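# Flip the two-colored block end over end and restand it

## Task

A wooden block is standing on the table on one of its long, narrow faces with its black face on top; one end is green and the other yellow. Lift it, rotate it end over end (within one hand or by passing it between hands) and set it back on its original spot so that the black face is now underneath and the green end sits where the yellow end used to be. It counts as failed if any arm (as opposed to a hand) makes contact with the block; if anything other than a hand touches it while it is noticeably tilted or away from its spot; if it is released while any part is more than a few millimeters above the table, except after one end has already rested on the table for a moment; or if it slides more than a few millimeters within the grip during the set-down. The result only counts if the block stays put without the robot holding it. Finish by releasing the block and moving the hands away.

## Robot and tools

Robot: two six-joint arms, left_arm and right_arm, facing each other across a table. Each carries an identical five-finger right hand, so hand numbers, axes and sides mean the same on both; they are not mirror images.

World frame (used in results): origin on the table top midway between the arm bases, table surface at z = 0, +z up, left_arm's base on the +y side. The names left and right do not refer to image sides. Positions are in metres, orientations as quaternions w x y z.

Hand point: a spot fixed to the palm, 0.05 m in front of it, where index pad and thumb tip meet in a pinch. Its own axes: +z along straight fingers (fingertips extend 0.06-0.07 m past it), +y out of the palm, +x across the palm away from the thumb. A wrist bracket on the little-finger side protrudes 0.03 m beyond the point along +y and 0.11 m across; it can strike things.

Row layout (28 numbers, each in [-1, 1], always all 28 even if one arm moves): left_arm dx, dy, dz, rx, ry, rz, then left_gripper little, ring, middle, index, thumb_bend, thumb_turn, force_limit, speed; then the same 14 for right_arm/right_gripper.
- dx..rz are an offset, not a pose: the target is displaced from the hand point's pose in the most recent result that reported it (or, in later calls of the same reply, from where the robot is when the action starts), expressed in the hand point's own axes. 1.0 equals 0.6 m of travel or 180 degrees; rx, ry, rz form a single rotation vector. Every row in a call uses that same base, not the prior row. All zeros therefore drives the arm back to that base; it is not a pause. Per step the command is clipped to 100 mm and 16 degrees from the measured pose.
- Fingers (little, ring, middle, index): +1 straight, -1 curled fully. thumb_bend: +1 straight, -1 fully bent. thumb_turn: +1 beside the palm, -1 in front opposing the fingers. Pinch is roughly index -0.22, thumb_bend -0.75, thumb_turn -0.57. These are absolute targets. force_limit maps -1..+1 to about 0..10 N at the fingertip (0..15 N for thumb motors) and only stops closing. speed maps -1..+1 to near zero..full (full travel 0.6 s); close at -0.9 or slower for a gentle grip. Nothing means no change: to keep a hand as is, resend its last eight numbers, or before any, its hand_measured six plus hand_force_limit and hand_speed. With the thumb turned in front (do that before reaching), the hand can wrap objects 0.035-0.08 m wide, the object lying across the palm on the wrist side of the hand point.

Tools:
- execute_actions: {"actions": [...], "pictures": bool}. Empty list just reports state. One action: {"rows": [[28 numbers], ...], "steps": n} with up to 15 rows and 15 steps (1/30 s each, default 15); the final row repeats to fill. One wait: {"steps": n} up to 300, counted from the previous result.
- move: "target" is one 28-number row (offsets as above); both hand points travel straight lines, ending together, taking 0.5-10 s. "speed" 0.002-0.5 m/s (default 0.25; rotation up to twice that in rad/s). Optional "stop_force" 9-40 N, one value for both: an arm's path stops when its wrist sensor feels that much extra push against the motion, then it backs to its position two steps earlier. Use it only very slowly, not with rotation, and omit it when lifting off something being pressed. Its result adds a move: line (done, off_target, moving, held, contact, fault) and which limits applied (paced = clipped, held = some steps blocked).
- wait: {"seconds": 0-10}; sends nothing new.
- zoom_image: {"camera": one of cam_high, cam_low, cam_left_wrist, cam_right_wrist, "region": [x0, y0, x1, y1]} in pixels of that 504x504 image, at most 504 per side.
- show_instructions: shows the reference image page.
- finished_scene: {"scene": current scene number}; ends and grades it, irreversible.

Results: per arm, hand point position, quaternion and velocities; Hand target (where the controller is steering); hand_measured, hand_stopped_by (moving, target, force, stalled, fault), hand_load_n (loads near 0 mean the grip is lost), hand_force_limit, hand_speed; Wrist force/torque in the hand's own axes (noisy, offset up to about 4 N, saturating near 50 N, pointing back into the arm when pressing); joint torques; HELD marks steps not sent; pose unreachable means the clearance check altered a command; MOTOR HOT warns of heating. Camera calibration is given for projecting world points.

Cautions: arms are stiff, so commanding even slightly past a firm contact can trigger a torque or force fault (10 s stop; 150 N outside force does it too). Keep the arms from striking or pressing each other, including fingers, brackets and wrists. Never knock anything off the table. Only hands may touch the block; avoid wrist or arm contact. Lower the block until one end actually rests before releasing, and move slowly so it does not slip in the grip. Far moves may fall short; check reported poses and send the remainder.

Each tool is called as name(argument=value, ...) on one line, values as JSON.

Reference images:

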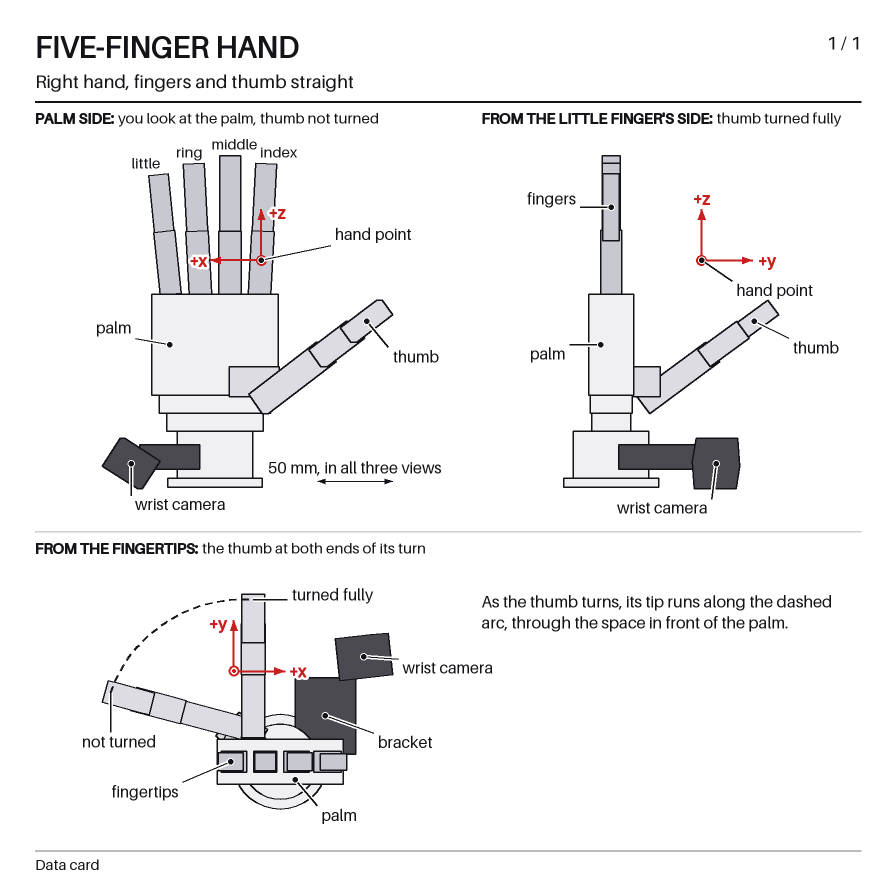

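## Session

execute_actions(actions=[])

Scene clock: 0.00 s of 6000.00 s.
left_arm: end_effector_position=(+0.3097, +0.3850, +0.4778) hand_measured=(+1.000, +1.000, +1.000, +1.000, +1.000, +1.000) hand_load_n=(+0.0, +0.0, +0.0, +0.0, +0.0, +0.0) hand_stopped_by=(target, target, target, target, target, target) hand_force_limit=0.00 hand_speed=-0.80 end_effector_quat_wxyz=(-0.001, +0.419, +0.908, +0.013) end_effector_velocity=(+0.000, +0.000, +0.000) end_effector_angular_velocity=(-0.000, -0.000, -0.000) | right_arm: end_effector_position=(+0.1304, -0.2668, +0.4694) hand_measured=(+1.000, +1.000, +1.000, +1.000, +1.000, +1.000) hand_load_n=(+0.0, +0.0, +0.0, +0.0, +0.0, +0.0) hand_stopped_by=(target, target, target, target, target, target) hand_force_limit=0.00 hand_speed=-0.80 end_effector_quat_wxyz=(-0.014, -0.333, +0.943, -0.006) end_effector_velocity=(+0.000, +0.000, -0.000) end_effector_angular_velocity=(+0.000, -0.001, +0.001)
Joint positions: left_arm=[ 0.535 -1.711  1.341  1.959  1.554 -1.912] | right_arm=[-1.181 -1.694  1.347  1.946  1.582 -1.915]
Joint velocities: left_arm=[ 0.    -0.     0.    -0.    -0.     0.001] | right_arm=[ 0.    -0.    -0.    -0.001  0.    -0.001]
Joint torques (N m, as the arm reports them, + toward a larger angle): no reading
Motor temperatures (°C, as the motors report them): left_arm=[32 28 29 36 34 37] | right_arm=[32 31 28 33 35 39]
Wrist force (N, on the end effector, along its own x y z axes, offset not removed): no reading
Wrist torque (N m, same axes, about the end effector's origin, offset not removed): no reading
Hand target (left_arm): +0.310, +0.385, +0.478; -0.001, +0.419, +0.908, +0.013
Hand target (right_arm): +0.130, -0.267, +0.469; -0.014, -0.333, +0.943, -0.006

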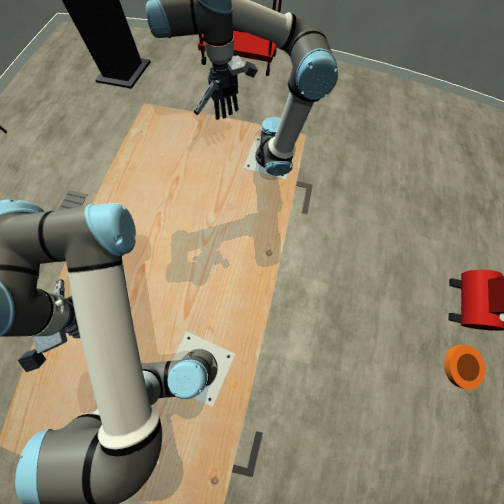

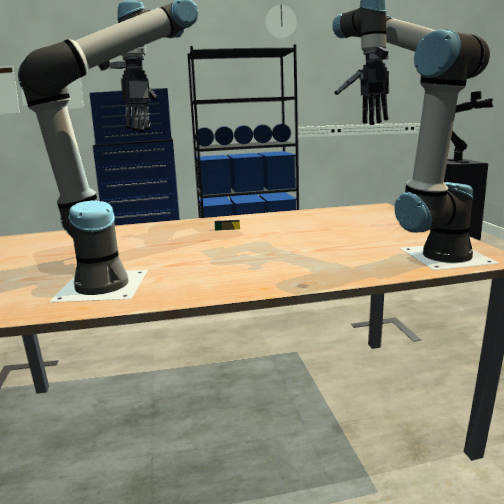

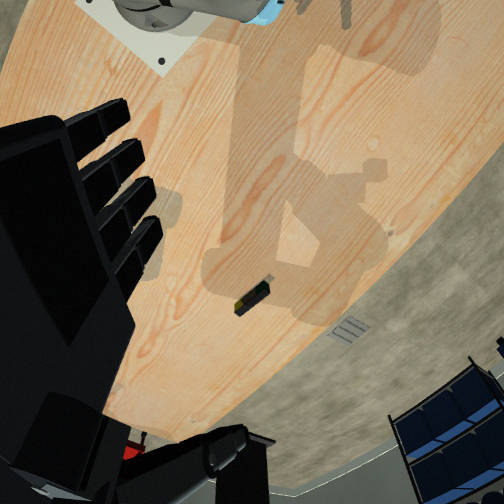

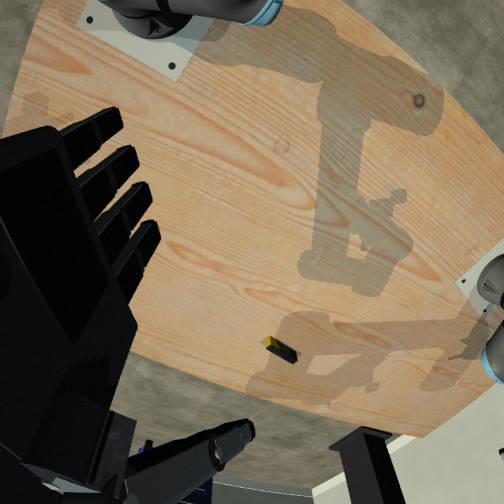

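zoom_image(camera="cam_low", region=[190, 200, 270, 250])

zoom_image(camera="cam_left_wrist", region=[210, 260, 300, 330])

zoom_image(camera="cam_right_wrist", region=[240, 315, 330, 385])

Region (190, 200, 270, 250) of cam_low's 504x504 image, scaled by 6.300, with more detail than that image has; it fills the top 315 rows of this view, and the rest is white.

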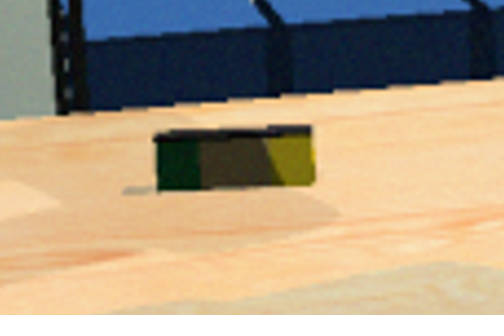

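Region (210, 260, 300, 330) of cam_left_wrist's 504x504 image, scaled by 5.600, with more detail than that image has.

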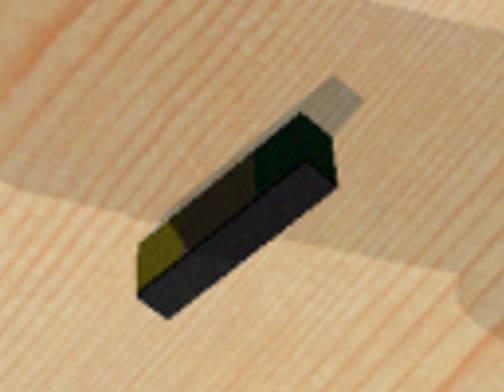

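Region (240, 315, 330, 385) of cam_right_wrist's 504x504 image, scaled by 5.600, with more detail than that image has.

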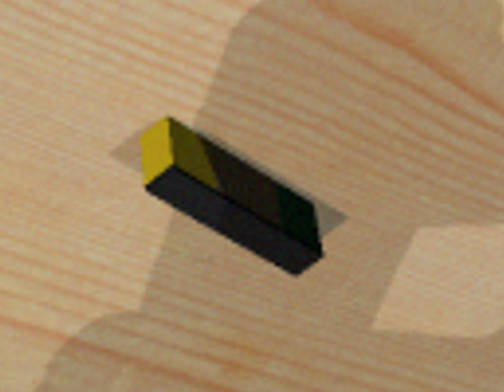

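move(target=[0,0,0,0,0,0, 1,1,1,1,1,1,0,-0.8, -0.8325,0.0497,0.4833,0.3448,-0.1293,-0.2029, 1,1,0.1,0.1,-0.4,-1,0,0], speed=0.25)

Scene clock: 123.30 s of 6000.00 s.
left_arm: end_effector_position=(+0.3097, +0.3850, +0.4778) hand_measured=(+1.000, +1.000, +1.000, +1.000, +1.000, +1.000) hand_load_n=(+0.0, +0.0, +0.0, +0.0, +0.0, +0.0) hand_stopped_by=(target, target, target, target, target, target) hand_force_limit=0.00 hand_speed=-0.80 end_effector_quat_wxyz=(-0.001, +0.419, +0.908, +0.013) end_effector_velocity=(+0.000, -0.000, -0.000) end_effector_angular_velocity=(-0.000, -0.000, +0.001) | right_arm: end_effector_position=(+0.4939, +0.0644, +0.1650) hand_measured=(+1.000, +1.000, +0.100, +0.100, -0.400, -1.000) hand_load_n=(+0.0, +0.0, +0.0, +0.0, +0.0, +0.0) hand_stopped_by=(target, target, target, target, target, target) hand_force_limit=0.00 hand_speed=0.00 end_effector_quat_wxyz=(+0.333, -0.550, +0.646, -0.412) end_effector_velocity=(+0.001, +0.001, -0.001) end_effector_angular_velocity=(-0.002, -0.003, +0.004)
Joint positions: left_arm=[ 0.535 -1.711  1.341  1.959  1.554 -1.912] | right_arm=[-0.617 -0.652  0.707  0.752  2.489 -2.475]
Joint velocities: left_arm=[ 0.     0.     0.    -0.001 -0.    -0.   ] | right_arm=[ 0.     0.     0.002 -0.01  -0.    -0.009]
Joint torques (N m, as the arm reports them, + toward a larger angle): left_arm=[ -1.93  -9.27 -17.13   2.21  -0.2   -0.1 ] | right_arm=[  0.59 -41.95  -3.42  -1.23   1.83  -2.76]
Motor temperatures (°C, as the motors report them): left_arm=[32 28 29 36 34 37] | right_arm=[32 31 28 33 35 39]
Wrist force (N, on the end effector, along its own x y z axes, offset not removed): left_arm=[2.3 1.2 -0.4] | right_arm=[-2.4 0.0 -0.3]
Wrist torque (N m, same axes, about the end effector's origin, offset not removed): left_arm=[0.01 -0.46 0.02] | right_arm=[0.16 0.53 -0.54]
Hand target (left_arm): +0.310, +0.385, +0.478; -0.001, +0.419, +0.908, +0.013
Hand target (right_arm): +0.494, +0.064, +0.165; +0.333, -0.550, +0.645, -0.412
Off the commanded pose (left_arm): 0.000 m, 0 deg.
Off the commanded pose (right_arm): 0.001 m, 0 deg.
After step 90, 117.00 s passed at rest.
move: done
camera_calibration (this result's frames):
cam_left_wrist: T_world_to_cam=[[0.819543, 0.5725, 0.0243333, -0.486933], [0.491937, -0.724722, 0.482468, -0.0925641], [0.293848, -0.383433, -0.875576, 0.601623], [0, 0, 0, 1]] pos_world=[0.267813, 0.442368, 0.583274]
cam_right_wrist: T_world_to_cam=[[-0.427384, 0.20221, -0.881167, 0.338431], [-0.23299, 0.917109, 0.323462, 0.0158952], [0.873533, 0.343545, -0.344844, -0.26743], [0, 0, 0, 1]] pos_world=[0.381952, 0.00886242, 0.200851]

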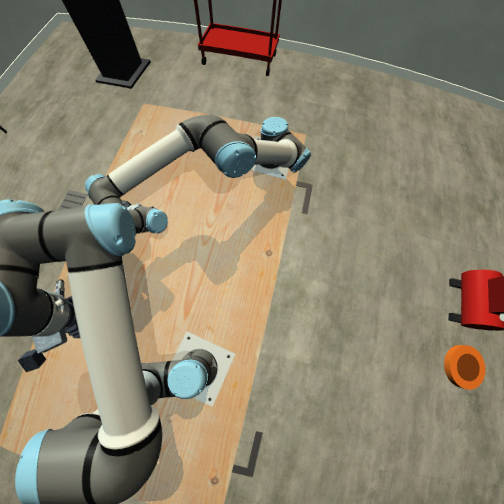

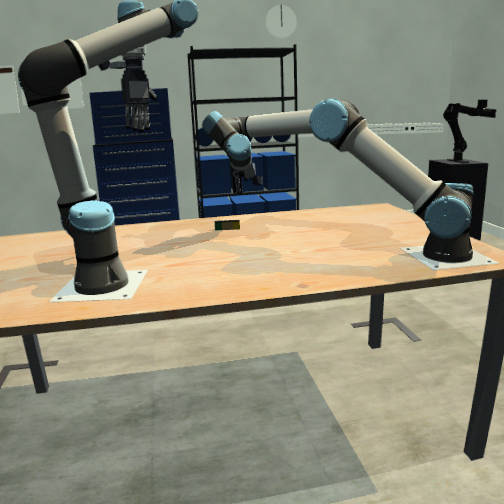

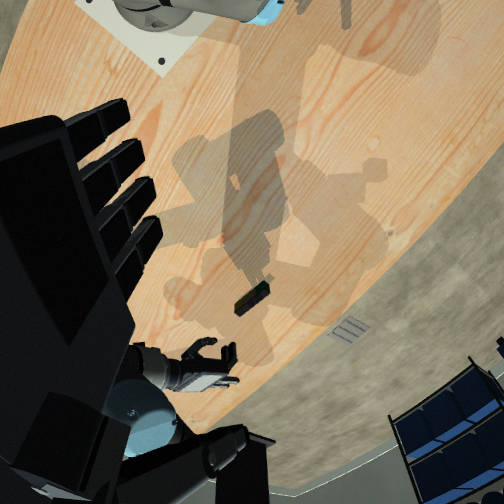

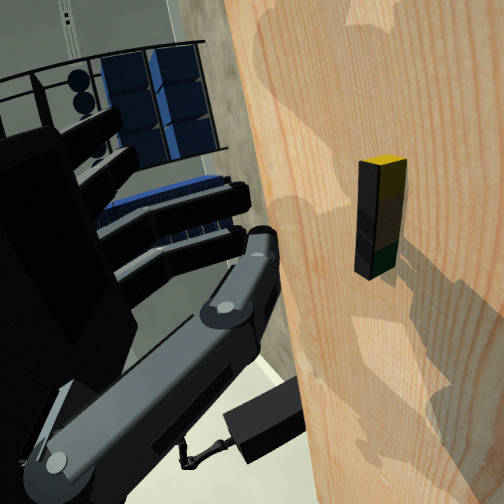

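zoom_image(camera="cam_left_wrist", region=[130, 320, 260, 410])

zoom_image(camera="cam_right_wrist", region=[320, 140, 440, 300])

Region (130, 320, 260, 410) of cam_left_wrist's 504x504 image, scaled by 3.877, with more detail than that image has; it fills the top 349 rows of this view, and the rest is white.

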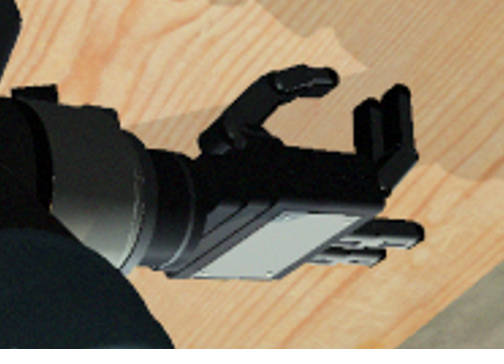

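Region (320, 140, 440, 300) of cam_right_wrist's 504x504 image, scaled by 3.150, with more detail than that image has; it fills the left 378 columns of this view, and the rest is white.

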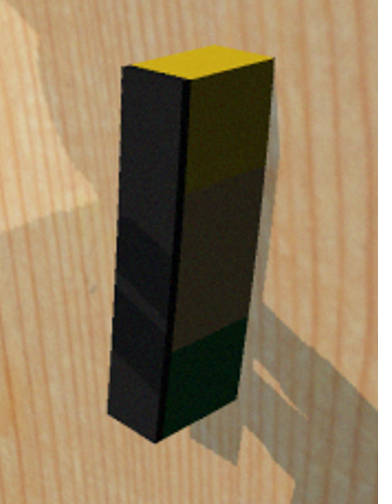

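move(target=[-0.400,0.2505,0.55,-0.1738,-0.2286,0.5520, 1,1,1,1,1,1,0,-0.8, -0.0391,0.104,0.1272,0.0611,-0.001,0.0077, 1,1,0.25,0.25,-0.4,-1,0,0], speed=0.25)

Scene clock: 237.17 s of 6000.00 s.
left_arm: end_effector_position=(+0.5819, +0.3077, +0.1478) hand_measured=(+1.000, +1.000, +1.000, +1.000, +1.000, +1.000) hand_load_n=(+0.0, +0.0, +0.0, +0.0, +0.0, +0.0) hand_stopped_by=(target, target, target, target, target, target) hand_force_limit=0.00 hand_speed=-0.80 end_effector_quat_wxyz=(+0.364, +0.906, +0.199, +0.089) end_effector_velocity=(+0.001, -0.001, -0.001) end_effector_angular_velocity=(-0.001, +0.000, -0.010) | right_arm: end_effector_position=(+0.5382, +0.0784, +0.0749) hand_measured=(+1.000, +1.000, +0.250, +0.250, -0.400, -1.000) hand_load_n=(+0.0, +0.0, +0.0, +0.0, +0.0, +0.0) hand_stopped_by=(target, target, target, target, target, target) hand_force_limit=0.00 hand_speed=0.00 end_effector_quat_wxyz=(+0.390, -0.508, +0.609, -0.467) end_effector_velocity=(+0.000, +0.000, -0.000) end_effector_angular_velocity=(+0.001, -0.001, +0.001)
Joint positions: left_arm=[ 1.47  -1.085  1.614  0.472  2.117  0.706] | right_arm=[-0.621 -0.588  0.882  0.22   2.586 -2.694]
Joint velocities: left_arm=[ 0.002  0.01  -0.01   0.006  0.007  0.011] | right_arm=[ 0.     0.     0.001 -0.004  0.    -0.001]
Joint torques (N m, as the arm reports them, + toward a larger angle): left_arm=[  9.69 -25.42 -23.59   2.5    2.04   0.9 ] | right_arm=[-10.87 -43.21  -2.41  -1.78   3.06  -3.04]
Motor temperatures (°C, as the motors report them): left_arm=[32 28 29 36 34 37] | right_arm=[32 31 28 33 35 39]
Wrist force (N, on the end effector, along its own x y z axes, offset not removed): left_arm=[0.1 2.7 0.6] | right_arm=[-1.3 1.2 -0.4]
Wrist torque (N m, same axes, about the end effector's origin, offset not removed): left_arm=[0.25 -0.18 -0.13] | right_arm=[0.29 0.38 -0.38]
Hand target (left_arm): +0.582, +0.308, +0.148; +0.364, +0.906, +0.198, +0.089
Hand target (right_arm): +0.538, +0.078, +0.075; +0.390, -0.508, +0.609, -0.467
Off the commanded pose (left_arm): 0.001 m, 0 deg.
Off the commanded pose (right_arm): 0.000 m, 0 deg.
After step 90, 106.40 s passed at rest.
move: done
camera_calibration (this result's frames):
cam_left_wrist: T_world_to_cam=[[0.204928, -0.692234, 0.691966, -0.00956176], [-0.959341, -0.00186801, 0.282243, 0.528455], [-0.194086, -0.72167, -0.664472, 0.559899], [0, 0, 0, 1]] pos_world=[0.617596, 0.398431, 0.229501]
cam_right_wrist: T_world_to_cam=[[-0.249544, 0.193662, -0.948801, 0.185181], [-0.286657, 0.921111, 0.263404, 0.0755882], [0.924962, 0.337711, -0.174344, -0.382015], [0, 0, 0, 1]] pos_world=[0.421228, 0.0235229, 0.0891882]

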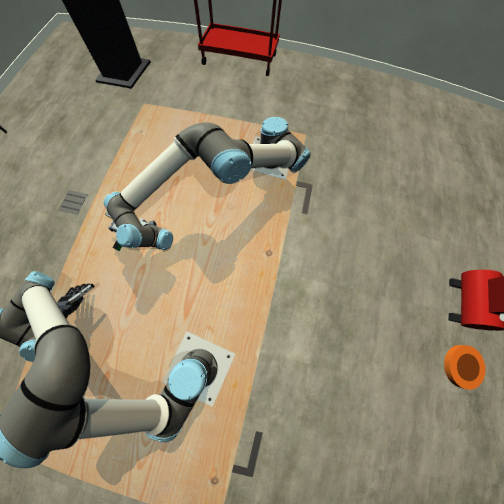

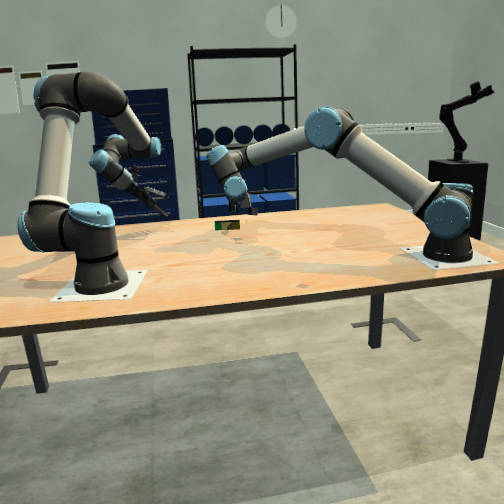

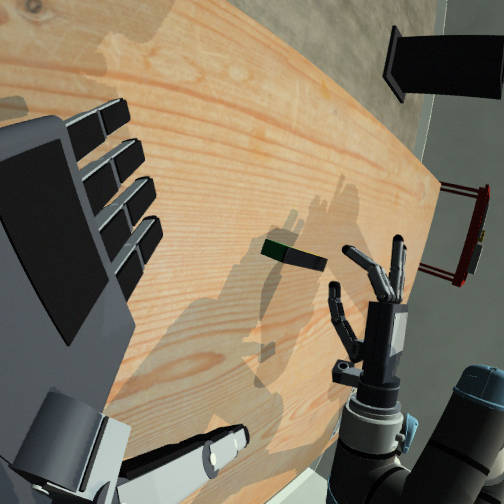

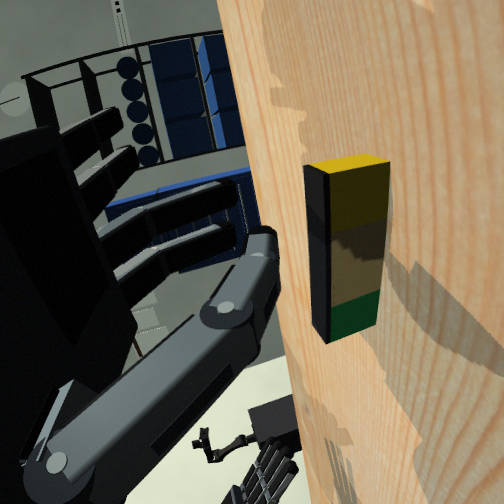

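zoom_image(camera="cam_left_wrist", region=[250, 220, 420, 390])

zoom_image(camera="cam_right_wrist", region=[220, 140, 420, 360])

Region (250, 220, 420, 390) of cam_left_wrist's 504x504 image, scaled by 2.965, with more detail than that image has.

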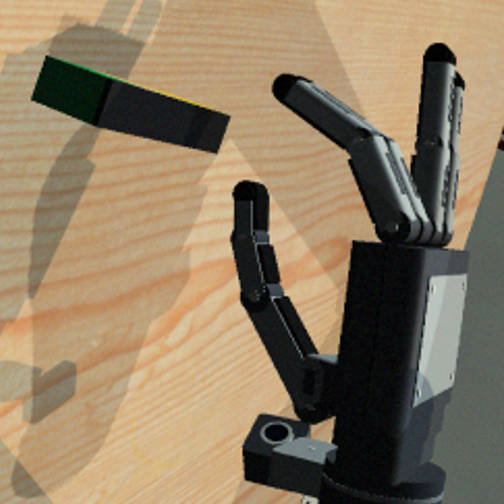

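Region (220, 140, 420, 360) of cam_right_wrist's 504x504 image, scaled by 2.291, with more detail than that image has; it fills the left 458 columns of this view, and the rest is white.

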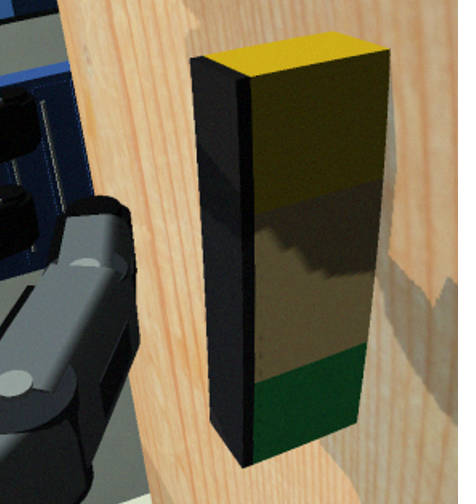

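move(target=[0,0,0,0,0,0, 1,1,1,1,1,1,0,-0.8, 0,0.074,0.0267,0,0,0, 1,1,0.25,0.25,-0.4,-1,0,0], speed=0.05)

zoom_image(camera="cam_left_wrist", region=[250, 210, 390, 350])

Scene clock: 275.57 s of 6000.00 s.
left_arm: end_effector_position=(+0.5819, +0.3077, +0.1478) hand_measured=(+1.000, +1.000, +1.000, +1.000, +1.000, +1.000) hand_load_n=(+0.0, +0.0, +0.0, +0.0, +0.0, +0.0) hand_stopped_by=(target, target, target, target, target, target) hand_force_limit=0.00 hand_speed=-0.80 end_effector_quat_wxyz=(+0.364, +0.906, +0.199, +0.089) end_effector_velocity=(-0.000, -0.000, -0.000) end_effector_angular_velocity=(+0.000, +0.002, -0.000) | right_arm: end_effector_position=(+0.5421, +0.0777, +0.0281) hand_measured=(+1.000, +1.000, +0.250, +0.250, -0.400, -1.000) hand_load_n=(+0.0, +0.0, +0.0, +0.0, +0.0, +0.0) hand_stopped_by=(target, target, target, target, target, target) hand_force_limit=0.00 hand_speed=0.00 end_effector_quat_wxyz=(+0.390, -0.508, +0.609, -0.467) end_effector_velocity=(+0.000, +0.000, -0.002) end_effector_angular_velocity=(+0.002, -0.001, -0.000)
Joint positions: left_arm=[ 1.47  -1.085  1.614  0.472  2.117  0.706] | right_arm=[-0.626 -0.54   0.913  0.138  2.582 -2.699]
Joint velocities: left_arm=[-0.     0.     0.     0.001  0.    -0.   ] | right_arm=[-0.     0.002  0.001 -0.005 -0.     0.   ]
Joint torques (N m, as the arm reports them, + toward a larger angle): left_arm=[ -9.7  -44.61 -10.03  -0.39  -0.48  -1.47] | right_arm=[-10.49 -44.79  -3.52  -1.53  -1.97  -2.84]
Motor temperatures (°C, as the motors report them): left_arm=[32 28 29 36 34 37] | right_arm=[32 31 28 33 35 39]
Wrist force (N, on the end effector, along its own x y z axes, offset not removed): left_arm=[1.1 2.8 0.5] | right_arm=[-0.5 -0.5 -0.5]
Wrist torque (N m, same axes, about the end effector's origin, offset not removed): left_arm=[0.33 -0.27 -0.01] | right_arm=[-0.03 0.33 -0.31]
Hand target (left_arm): +0.582, +0.308, +0.148; +0.364, +0.906, +0.199, +0.089
Hand target (right_arm): +0.542, +0.078, +0.028; +0.390, -0.508, +0.609, -0.467
Off the commanded pose (left_arm): 0.000 m, 0 deg.
Off the commanded pose (right_arm): 0.000 m, 0 deg.
After step 90, 34.07 s passed at rest.
move: done
camera_calibration (this result's frames):
cam_left_wrist: T_world_to_cam=[[0.204926, -0.692235, 0.691965, -0.0095594], [-0.959341, -0.00186397, 0.282244, 0.528454], [-0.19409, -0.721669, -0.664471, 0.559901], [0, 0, 0, 1]] pos_world=[0.617597, 0.398431, 0.2295]
cam_right_wrist: T_world_to_cam=[[-0.249564, 0.193677, -0.948792, 0.141834], [-0.286634, 0.921113, 0.263421, 0.0896265], [0.924964, 0.337697, -0.174363, -0.393564], [0, 0, 0, 1]] pos_world=[0.425119, 0.0228791, 0.0423391]

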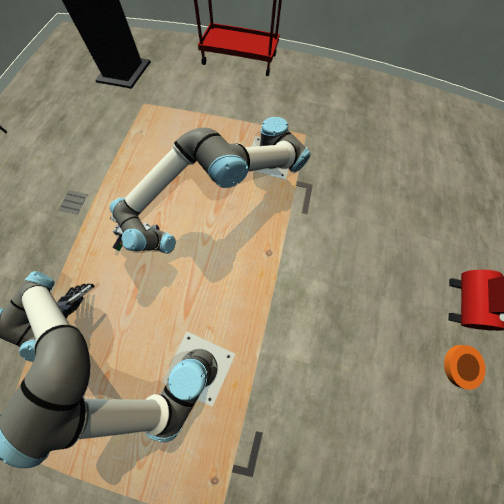

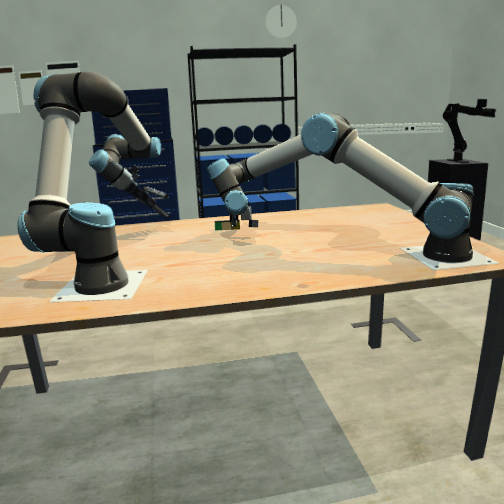

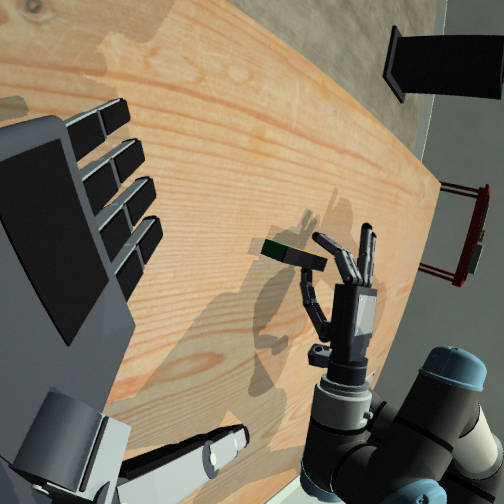

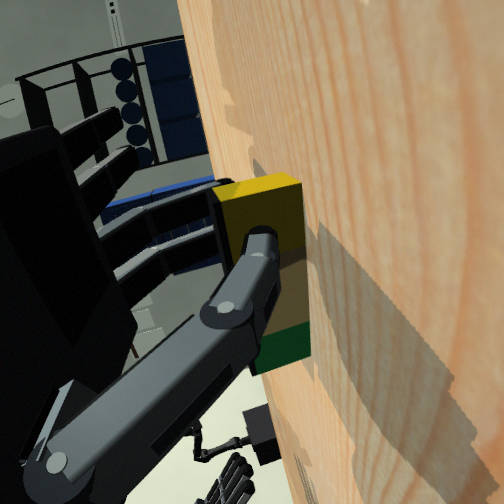

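Region (250, 210, 390, 350) of cam_left_wrist's 504x504 image, scaled by 3.600, with more detail than that image has.

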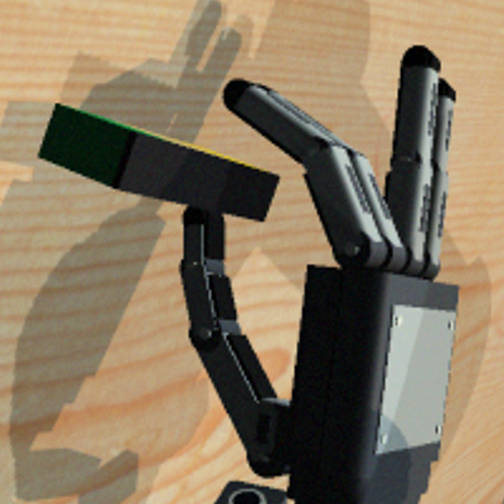

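move(target=[0,0,0,0,0,0, 1,1,1,1,1,1,0,-0.8, 0,0,0,0,0,0, 1,1,-0.4,-0.4,-0.4,-1,0,-0.85], speed=0.05)

zoom_image(camera="cam_left_wrist", region=[250, 210, 390, 350])

Scene clock: 287.20 s of 6000.00 s.
left_arm: end_effector_position=(+0.5819, +0.3077, +0.1478) hand_measured=(+1.000, +1.000, +1.000, +1.000, +1.000, +1.000) hand_load_n=(+0.0, +0.0, +0.0, +0.0, +0.0, +0.0) hand_stopped_by=(target, target, target, target, target, target) hand_force_limit=0.00 hand_speed=-0.80 end_effector_quat_wxyz=(+0.364, +0.906, +0.199, +0.089) end_effector_velocity=(-0.000, +0.000, +0.000) end_effector_angular_velocity=(+0.000, +0.001, +0.001) | right_arm: end_effector_position=(+0.5421, +0.0777, +0.0281) hand_measured=(+1.000, +1.000, -0.012, -0.014, -0.398, -1.000) hand_load_n=(+0.0, +0.0, +7.0, +5.0, +2.5, +0.0) hand_stopped_by=(target, target, force, force, target, target) hand_force_limit=0.00 hand_speed=-0.85 end_effector_quat_wxyz=(+0.390, -0.508, +0.609, -0.467) end_effector_velocity=(-0.000, -0.000, -0.000) end_effector_angular_velocity=(-0.001, +0.000, +0.000)
Joint positions: left_arm=[ 1.47  -1.085  1.614  0.472  2.117  0.706] | right_arm=[-0.626 -0.54   0.913  0.138  2.582 -2.699]
Joint velocities: left_arm=[ 0.001 -0.    -0.     0.001  0.    -0.   ] | right_arm=[ 0.    -0.     0.     0.     0.    -0.001]
Joint torques (N m, as the arm reports them, + toward a larger angle): left_arm=[ -9.96 -44.4  -11.13  -0.2   -0.16  -1.12] | right_arm=[ -4.82 -54.21 -24.74   3.01   1.01   2.47]
Motor temperatures (°C, as the motors report them): left_arm=[32 28 29 36 34 37] | right_arm=[32 31 28 33 35 39]
Wrist force (N, on the end effector, along its own x y z axes, offset not removed): left_arm=[0.3 3.0 1.1] | right_arm=[-1.4 -4.0 -0.7]
Wrist torque (N m, same axes, about the end effector's origin, offset not removed): left_arm=[0.27 -0.23 -0.05] | right_arm=[0.25 0.44 -0.36]
Hand target (left_arm): +0.582, +0.308, +0.148; +0.364, +0.906, +0.199, +0.089
Hand target (right_arm): +0.542, +0.078, +0.028; +0.390, -0.508, +0.609, -0.467
Off the commanded pose (left_arm): 0.000 m, 0 deg.
Off the commanded pose (right_arm): 0.000 m, 0 deg.
After step 90, 7.30 s passed at rest.
move: done
camera_calibration (this result's frames):
cam_left_wrist: T_world_to_cam=[[0.204928, -0.692234, 0.691966, -0.00956171], [-0.959341, -0.00186816, 0.282243, 0.528455], [-0.194085, -0.72167, -0.664472, 0.559899], [0, 0, 0, 1]] pos_world=[0.617596, 0.398431, 0.229501]
cam_right_wrist: T_world_to_cam=[[-0.249604, 0.193604, -0.948797, 0.141875], [-0.286637, 0.921129, 0.263365, 0.089654], [0.924953, 0.337697, -0.174423, -0.39354], [0, 0, 0, 1]] pos_world=[0.425116, 0.0228469, 0.0423562]

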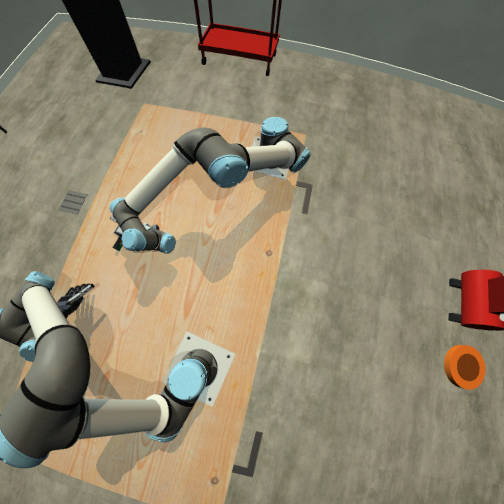

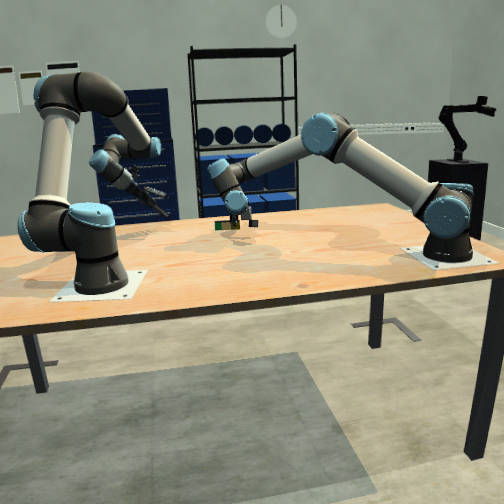

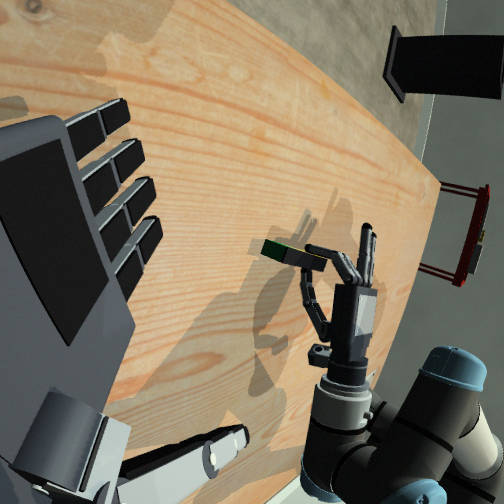

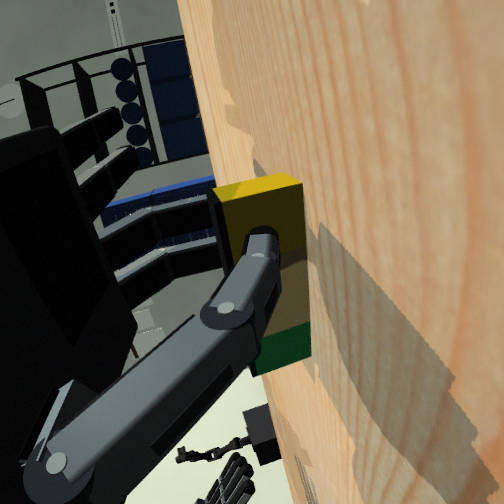

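Region (250, 210, 390, 350) of cam_left_wrist's 504x504 image, scaled by 3.600, with more detail than that image has.

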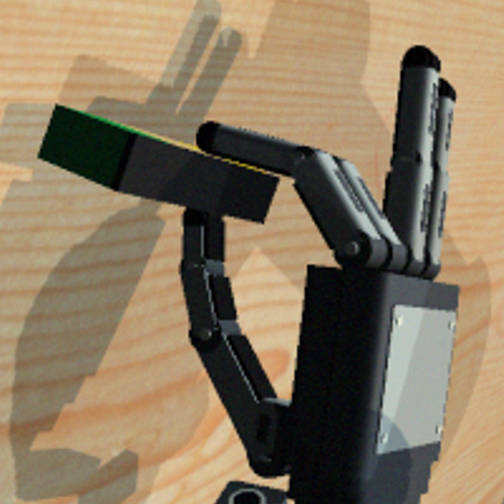

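move(target=[0,0,0,0,0,0, 1,1,1,1,1,1,0,-0.8, 0,-0.1288,-0.0345,0,0,0, 1,1,-0.4,-0.4,-0.4,-1,0,-0.85], speed=0.06)

zoom_image(camera="cam_left_wrist", region=[280, 220, 440, 380])

Scene clock: 300.37 s of 6000.00 s.
left_arm: end_effector_position=(+0.5819, +0.3077, +0.1478) hand_measured=(+1.000, +1.000, +1.000, +1.000, +1.000, +1.000) hand_load_n=(+0.0, +0.0, +0.0, +0.0, +0.0, +0.0) hand_stopped_by=(target, target, target, target, target, target) hand_force_limit=0.00 hand_speed=-0.80 end_effector_quat_wxyz=(+0.364, +0.906, +0.199, +0.089) end_effector_velocity=(+0.000, +0.000, +0.000) end_effector_angular_velocity=(-0.000, -0.002, -0.001) | right_arm: end_effector_position=(+0.5421, +0.0776, +0.1079) hand_measured=(+1.000, +1.000, -0.012, -0.014, -0.398, -1.000) hand_load_n=(+0.0, +0.0, +6.0, +3.0, +5.5, +0.0) hand_stopped_by=(target, target, force, force, target, target) hand_force_limit=0.00 hand_speed=-0.85 end_effector_quat_wxyz=(+0.390, -0.509, +0.609, -0.467) end_effector_velocity=(-0.000, +0.000, +0.002) end_effector_angular_velocity=(-0.001, +0.001, +0.000)
Joint positions: left_arm=[ 1.47  -1.085  1.614  0.472  2.117  0.706] | right_arm=[-0.626 -0.613  0.842  0.281  2.581 -2.699]
Joint velocities: left_arm=[ 0.    -0.     0.    -0.001  0.     0.002] | right_arm=[ 0.    -0.001 -0.004  0.006 -0.     0.   ]
Joint torques (N m, as the arm reports them, + toward a larger angle): left_arm=[ -8.06 -41.51 -17.32   0.98   0.83  -0.07] | right_arm=[ -9.3  -61.07 -30.5    2.67   1.45   2.67]
Motor temperatures (°C, as the motors report them): left_arm=[32 28 29 36 34 37] | right_arm=[32 31 28 33 35 39]
Wrist force (N, on the end effector, along its own x y z axes, offset not removed): left_arm=[1.9 2.2 1.7] | right_arm=[-2.0 2.4 -0.1]
Wrist torque (N m, same axes, about the end effector's origin, offset not removed): left_arm=[0.21 -0.47 0.08] | right_arm=[0.41 0.47 -0.43]
Hand target (left_arm): +0.582, +0.308, +0.148; +0.364, +0.906, +0.199, +0.089
Hand target (right_arm): +0.542, +0.078, +0.108; +0.390, -0.508, +0.609, -0.467
Off the commanded pose (left_arm): 0.000 m, 0 deg.
Off the commanded pose (right_arm): 0.000 m, 0 deg.
After step 90, 8.43 s passed at rest.
move: done
camera_calibration (this result's frames):
cam_left_wrist: T_world_to_cam=[[0.204928, -0.692234, 0.691966, -0.0095619], [-0.959341, -0.00186787, 0.282243, 0.528455], [-0.194086, -0.721671, -0.664471, 0.5599], [0, 0, 0, 1]] pos_world=[0.617596, 0.398431, 0.229501]
cam_right_wrist: T_world_to_cam=[[-0.249638, 0.193546, -0.9488, 0.217617], [-0.286775, 0.921091, 0.263347, 0.0688196], [0.924901, 0.337833, -0.174435, -0.379584], [0, 0, 0, 1]] pos_world=[0.425139, 0.0227281, 0.122138]

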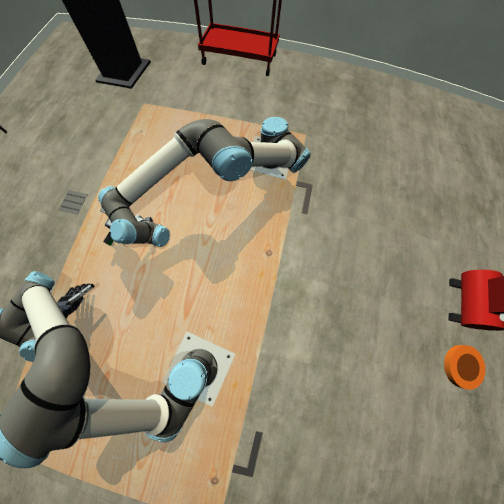

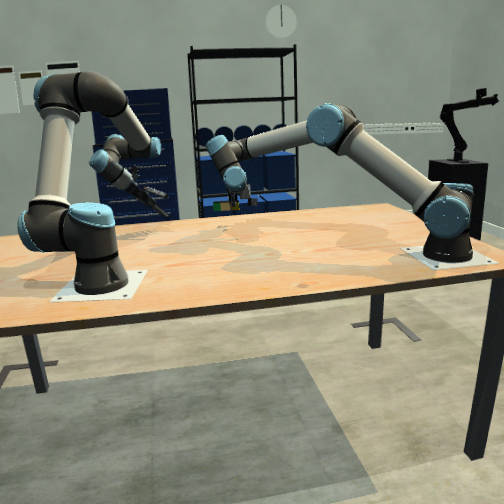

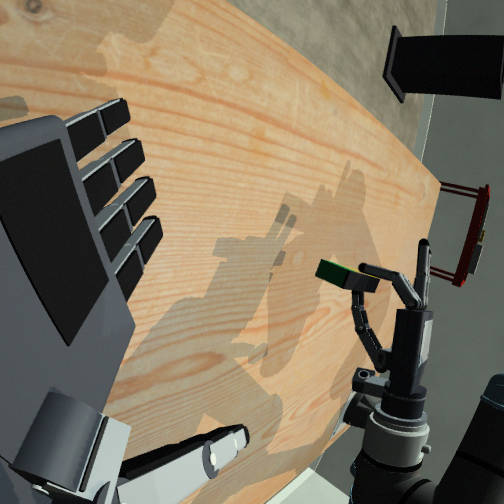

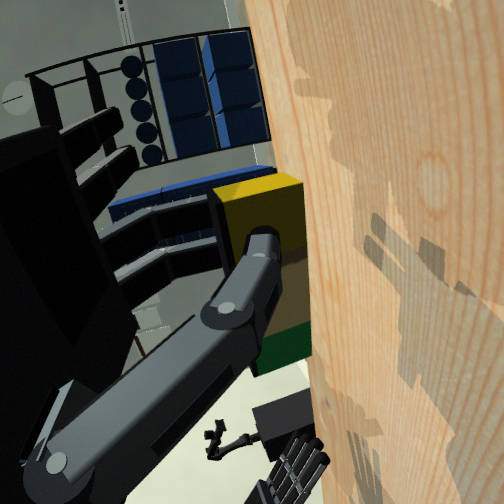

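Region (280, 220, 440, 380) of cam_left_wrist's 504x504 image, scaled by 3.150, with more detail than that image has.

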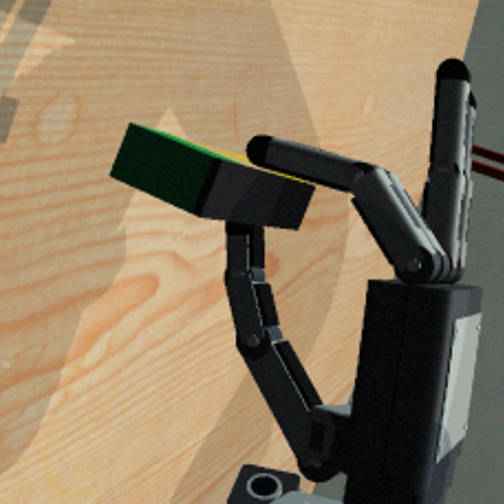

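move(target=[-0.2579,0.3148,-0.009,-0.0289,0.336,0.3637, 1,1,0.25,0.25,-0.4,-1,0,0, 0.1817,-0.2058,-0.1471,0,-0.1294,0.483, 1,1,-0.4,-0.4,-0.4,-1,0,-0.85], speed=0.2)

Scene clock: 365.83 s of 6000.00 s.
left_arm: end_effector_position=(+0.4963, +0.1221, +0.2804) hand_measured=(+1.000, +1.000, +0.250, +0.250, -0.400, -1.000) hand_load_n=(+0.0, +0.0, +0.0, +0.0, +0.0, +0.0) hand_stopped_by=(target, target, target, target, target, target) hand_force_limit=0.00 hand_speed=0.00 end_effector_quat_wxyz=(+0.155, +0.690, -0.156, +0.690) end_effector_velocity=(-0.001, -0.001, +0.001) end_effector_angular_velocity=(+0.002, -0.013, -0.001) | right_arm: end_effector_position=(+0.4705, -0.0200, +0.2497) hand_measured=(+1.000, +1.000, -0.012, -0.014, -0.398, -1.000) hand_load_n=(+0.0, +0.0, +6.0, +3.0, +5.0, +0.0) hand_stopped_by=(target, target, force, force, target, target) hand_force_limit=0.00 hand_speed=-0.85 end_effector_quat_wxyz=(+0.706, -0.029, +0.707, +0.029) end_effector_velocity=(-0.000, -0.001, +0.001) end_effector_angular_velocity=(+0.011, -0.002, -0.000)
Joint positions: left_arm=[ 0.607 -1.665  2.126 -0.46   0.881  1.571] | right_arm=[-0.732 -1.193  1.847 -0.653  2.274 -1.571]
Joint velocities: left_arm=[-0.004 -0.001  0.005 -0.017 -0.003  0.016] | right_arm=[ 0.    -0.001  0.003 -0.006  0.     0.008]
Joint torques (N m, as the arm reports them, + toward a larger angle): left_arm=[-10.28 -24.7  -12.88  -2.73  -1.7    0.94] | right_arm=[ 10.31 -40.64  -3.07  -3.47  -1.73   2.95]
Motor temperatures (°C, as the motors report them): left_arm=[32 28 29 36 34 37] | right_arm=[32 32 28 33 35 39]
Wrist force (N, on the end effector, along its own x y z axes, offset not removed): left_arm=[0.5 0.5 -1.1] | right_arm=[-1.9 -0.4 0.5]
Wrist torque (N m, same axes, about the end effector's origin, offset not removed): left_arm=[0.03 -0.16 -0.04] | right_arm=[0.07 0.51 -0.44]
Hand target (left_arm): +0.496, +0.122, +0.280; +0.155, +0.690, -0.156, +0.690
Hand target (right_arm): +0.470, -0.020, +0.250; +0.706, -0.029, +0.707, +0.029
Off the commanded pose (left_arm): 0.001 m, 0 deg.
Off the commanded pose (right_arm): 0.000 m, 0 deg.
After step 90, 58.03 s passed at rest.
move: done
camera_calibration (this result's frames):
cam_left_wrist: T_world_to_cam=[[-0.429561, -0.89776, -0.0974883, 0.349111], [-0.410483, 0.290277, -0.864432, 0.422018], [0.804351, -0.331309, -0.493207, -0.0938325], [0, 0, 0, 1]] pos_world=[0.39867, 0.159828, 0.352561]
cam_right_wrist: T_world_to_cam=[[-0.104699, 0.983826, 0.14534, 0.0276339], [-0.48632, -0.178127, 0.855432, 0.0248691], [0.867485, 0.0188811, 0.497105, -0.402738], [0, 0, 0, 1]] pos_world=[0.364357, -0.0151529, 0.174913]

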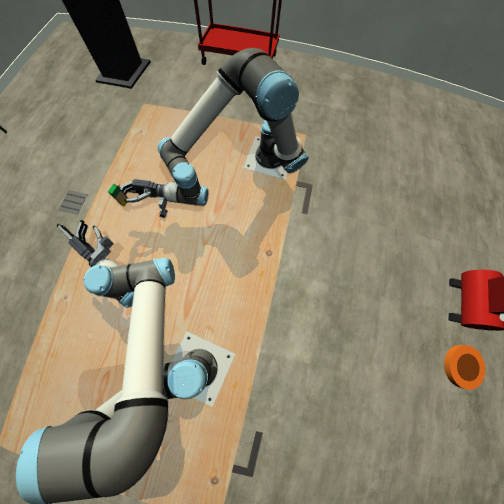

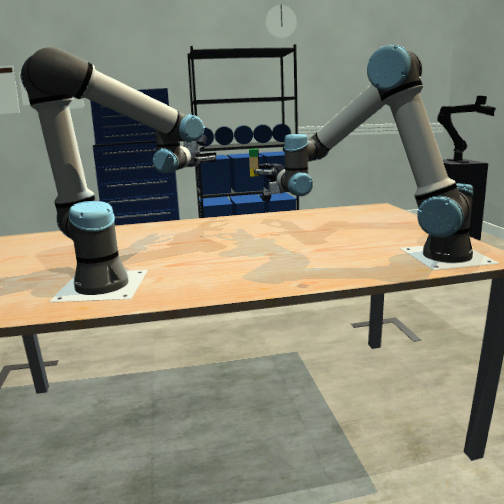

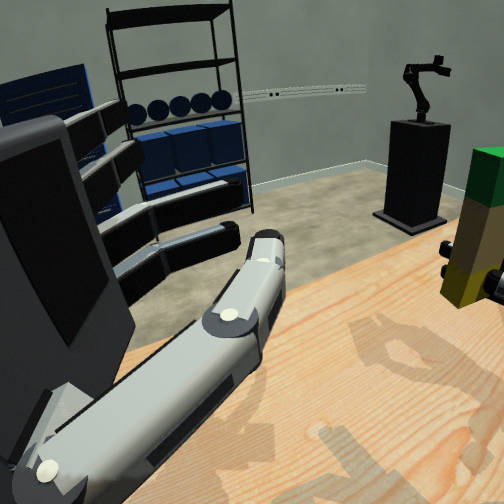

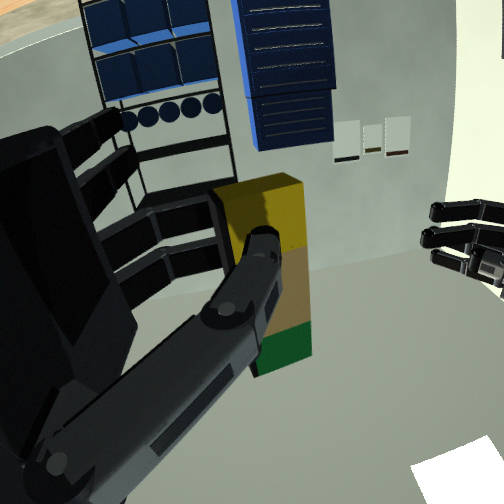

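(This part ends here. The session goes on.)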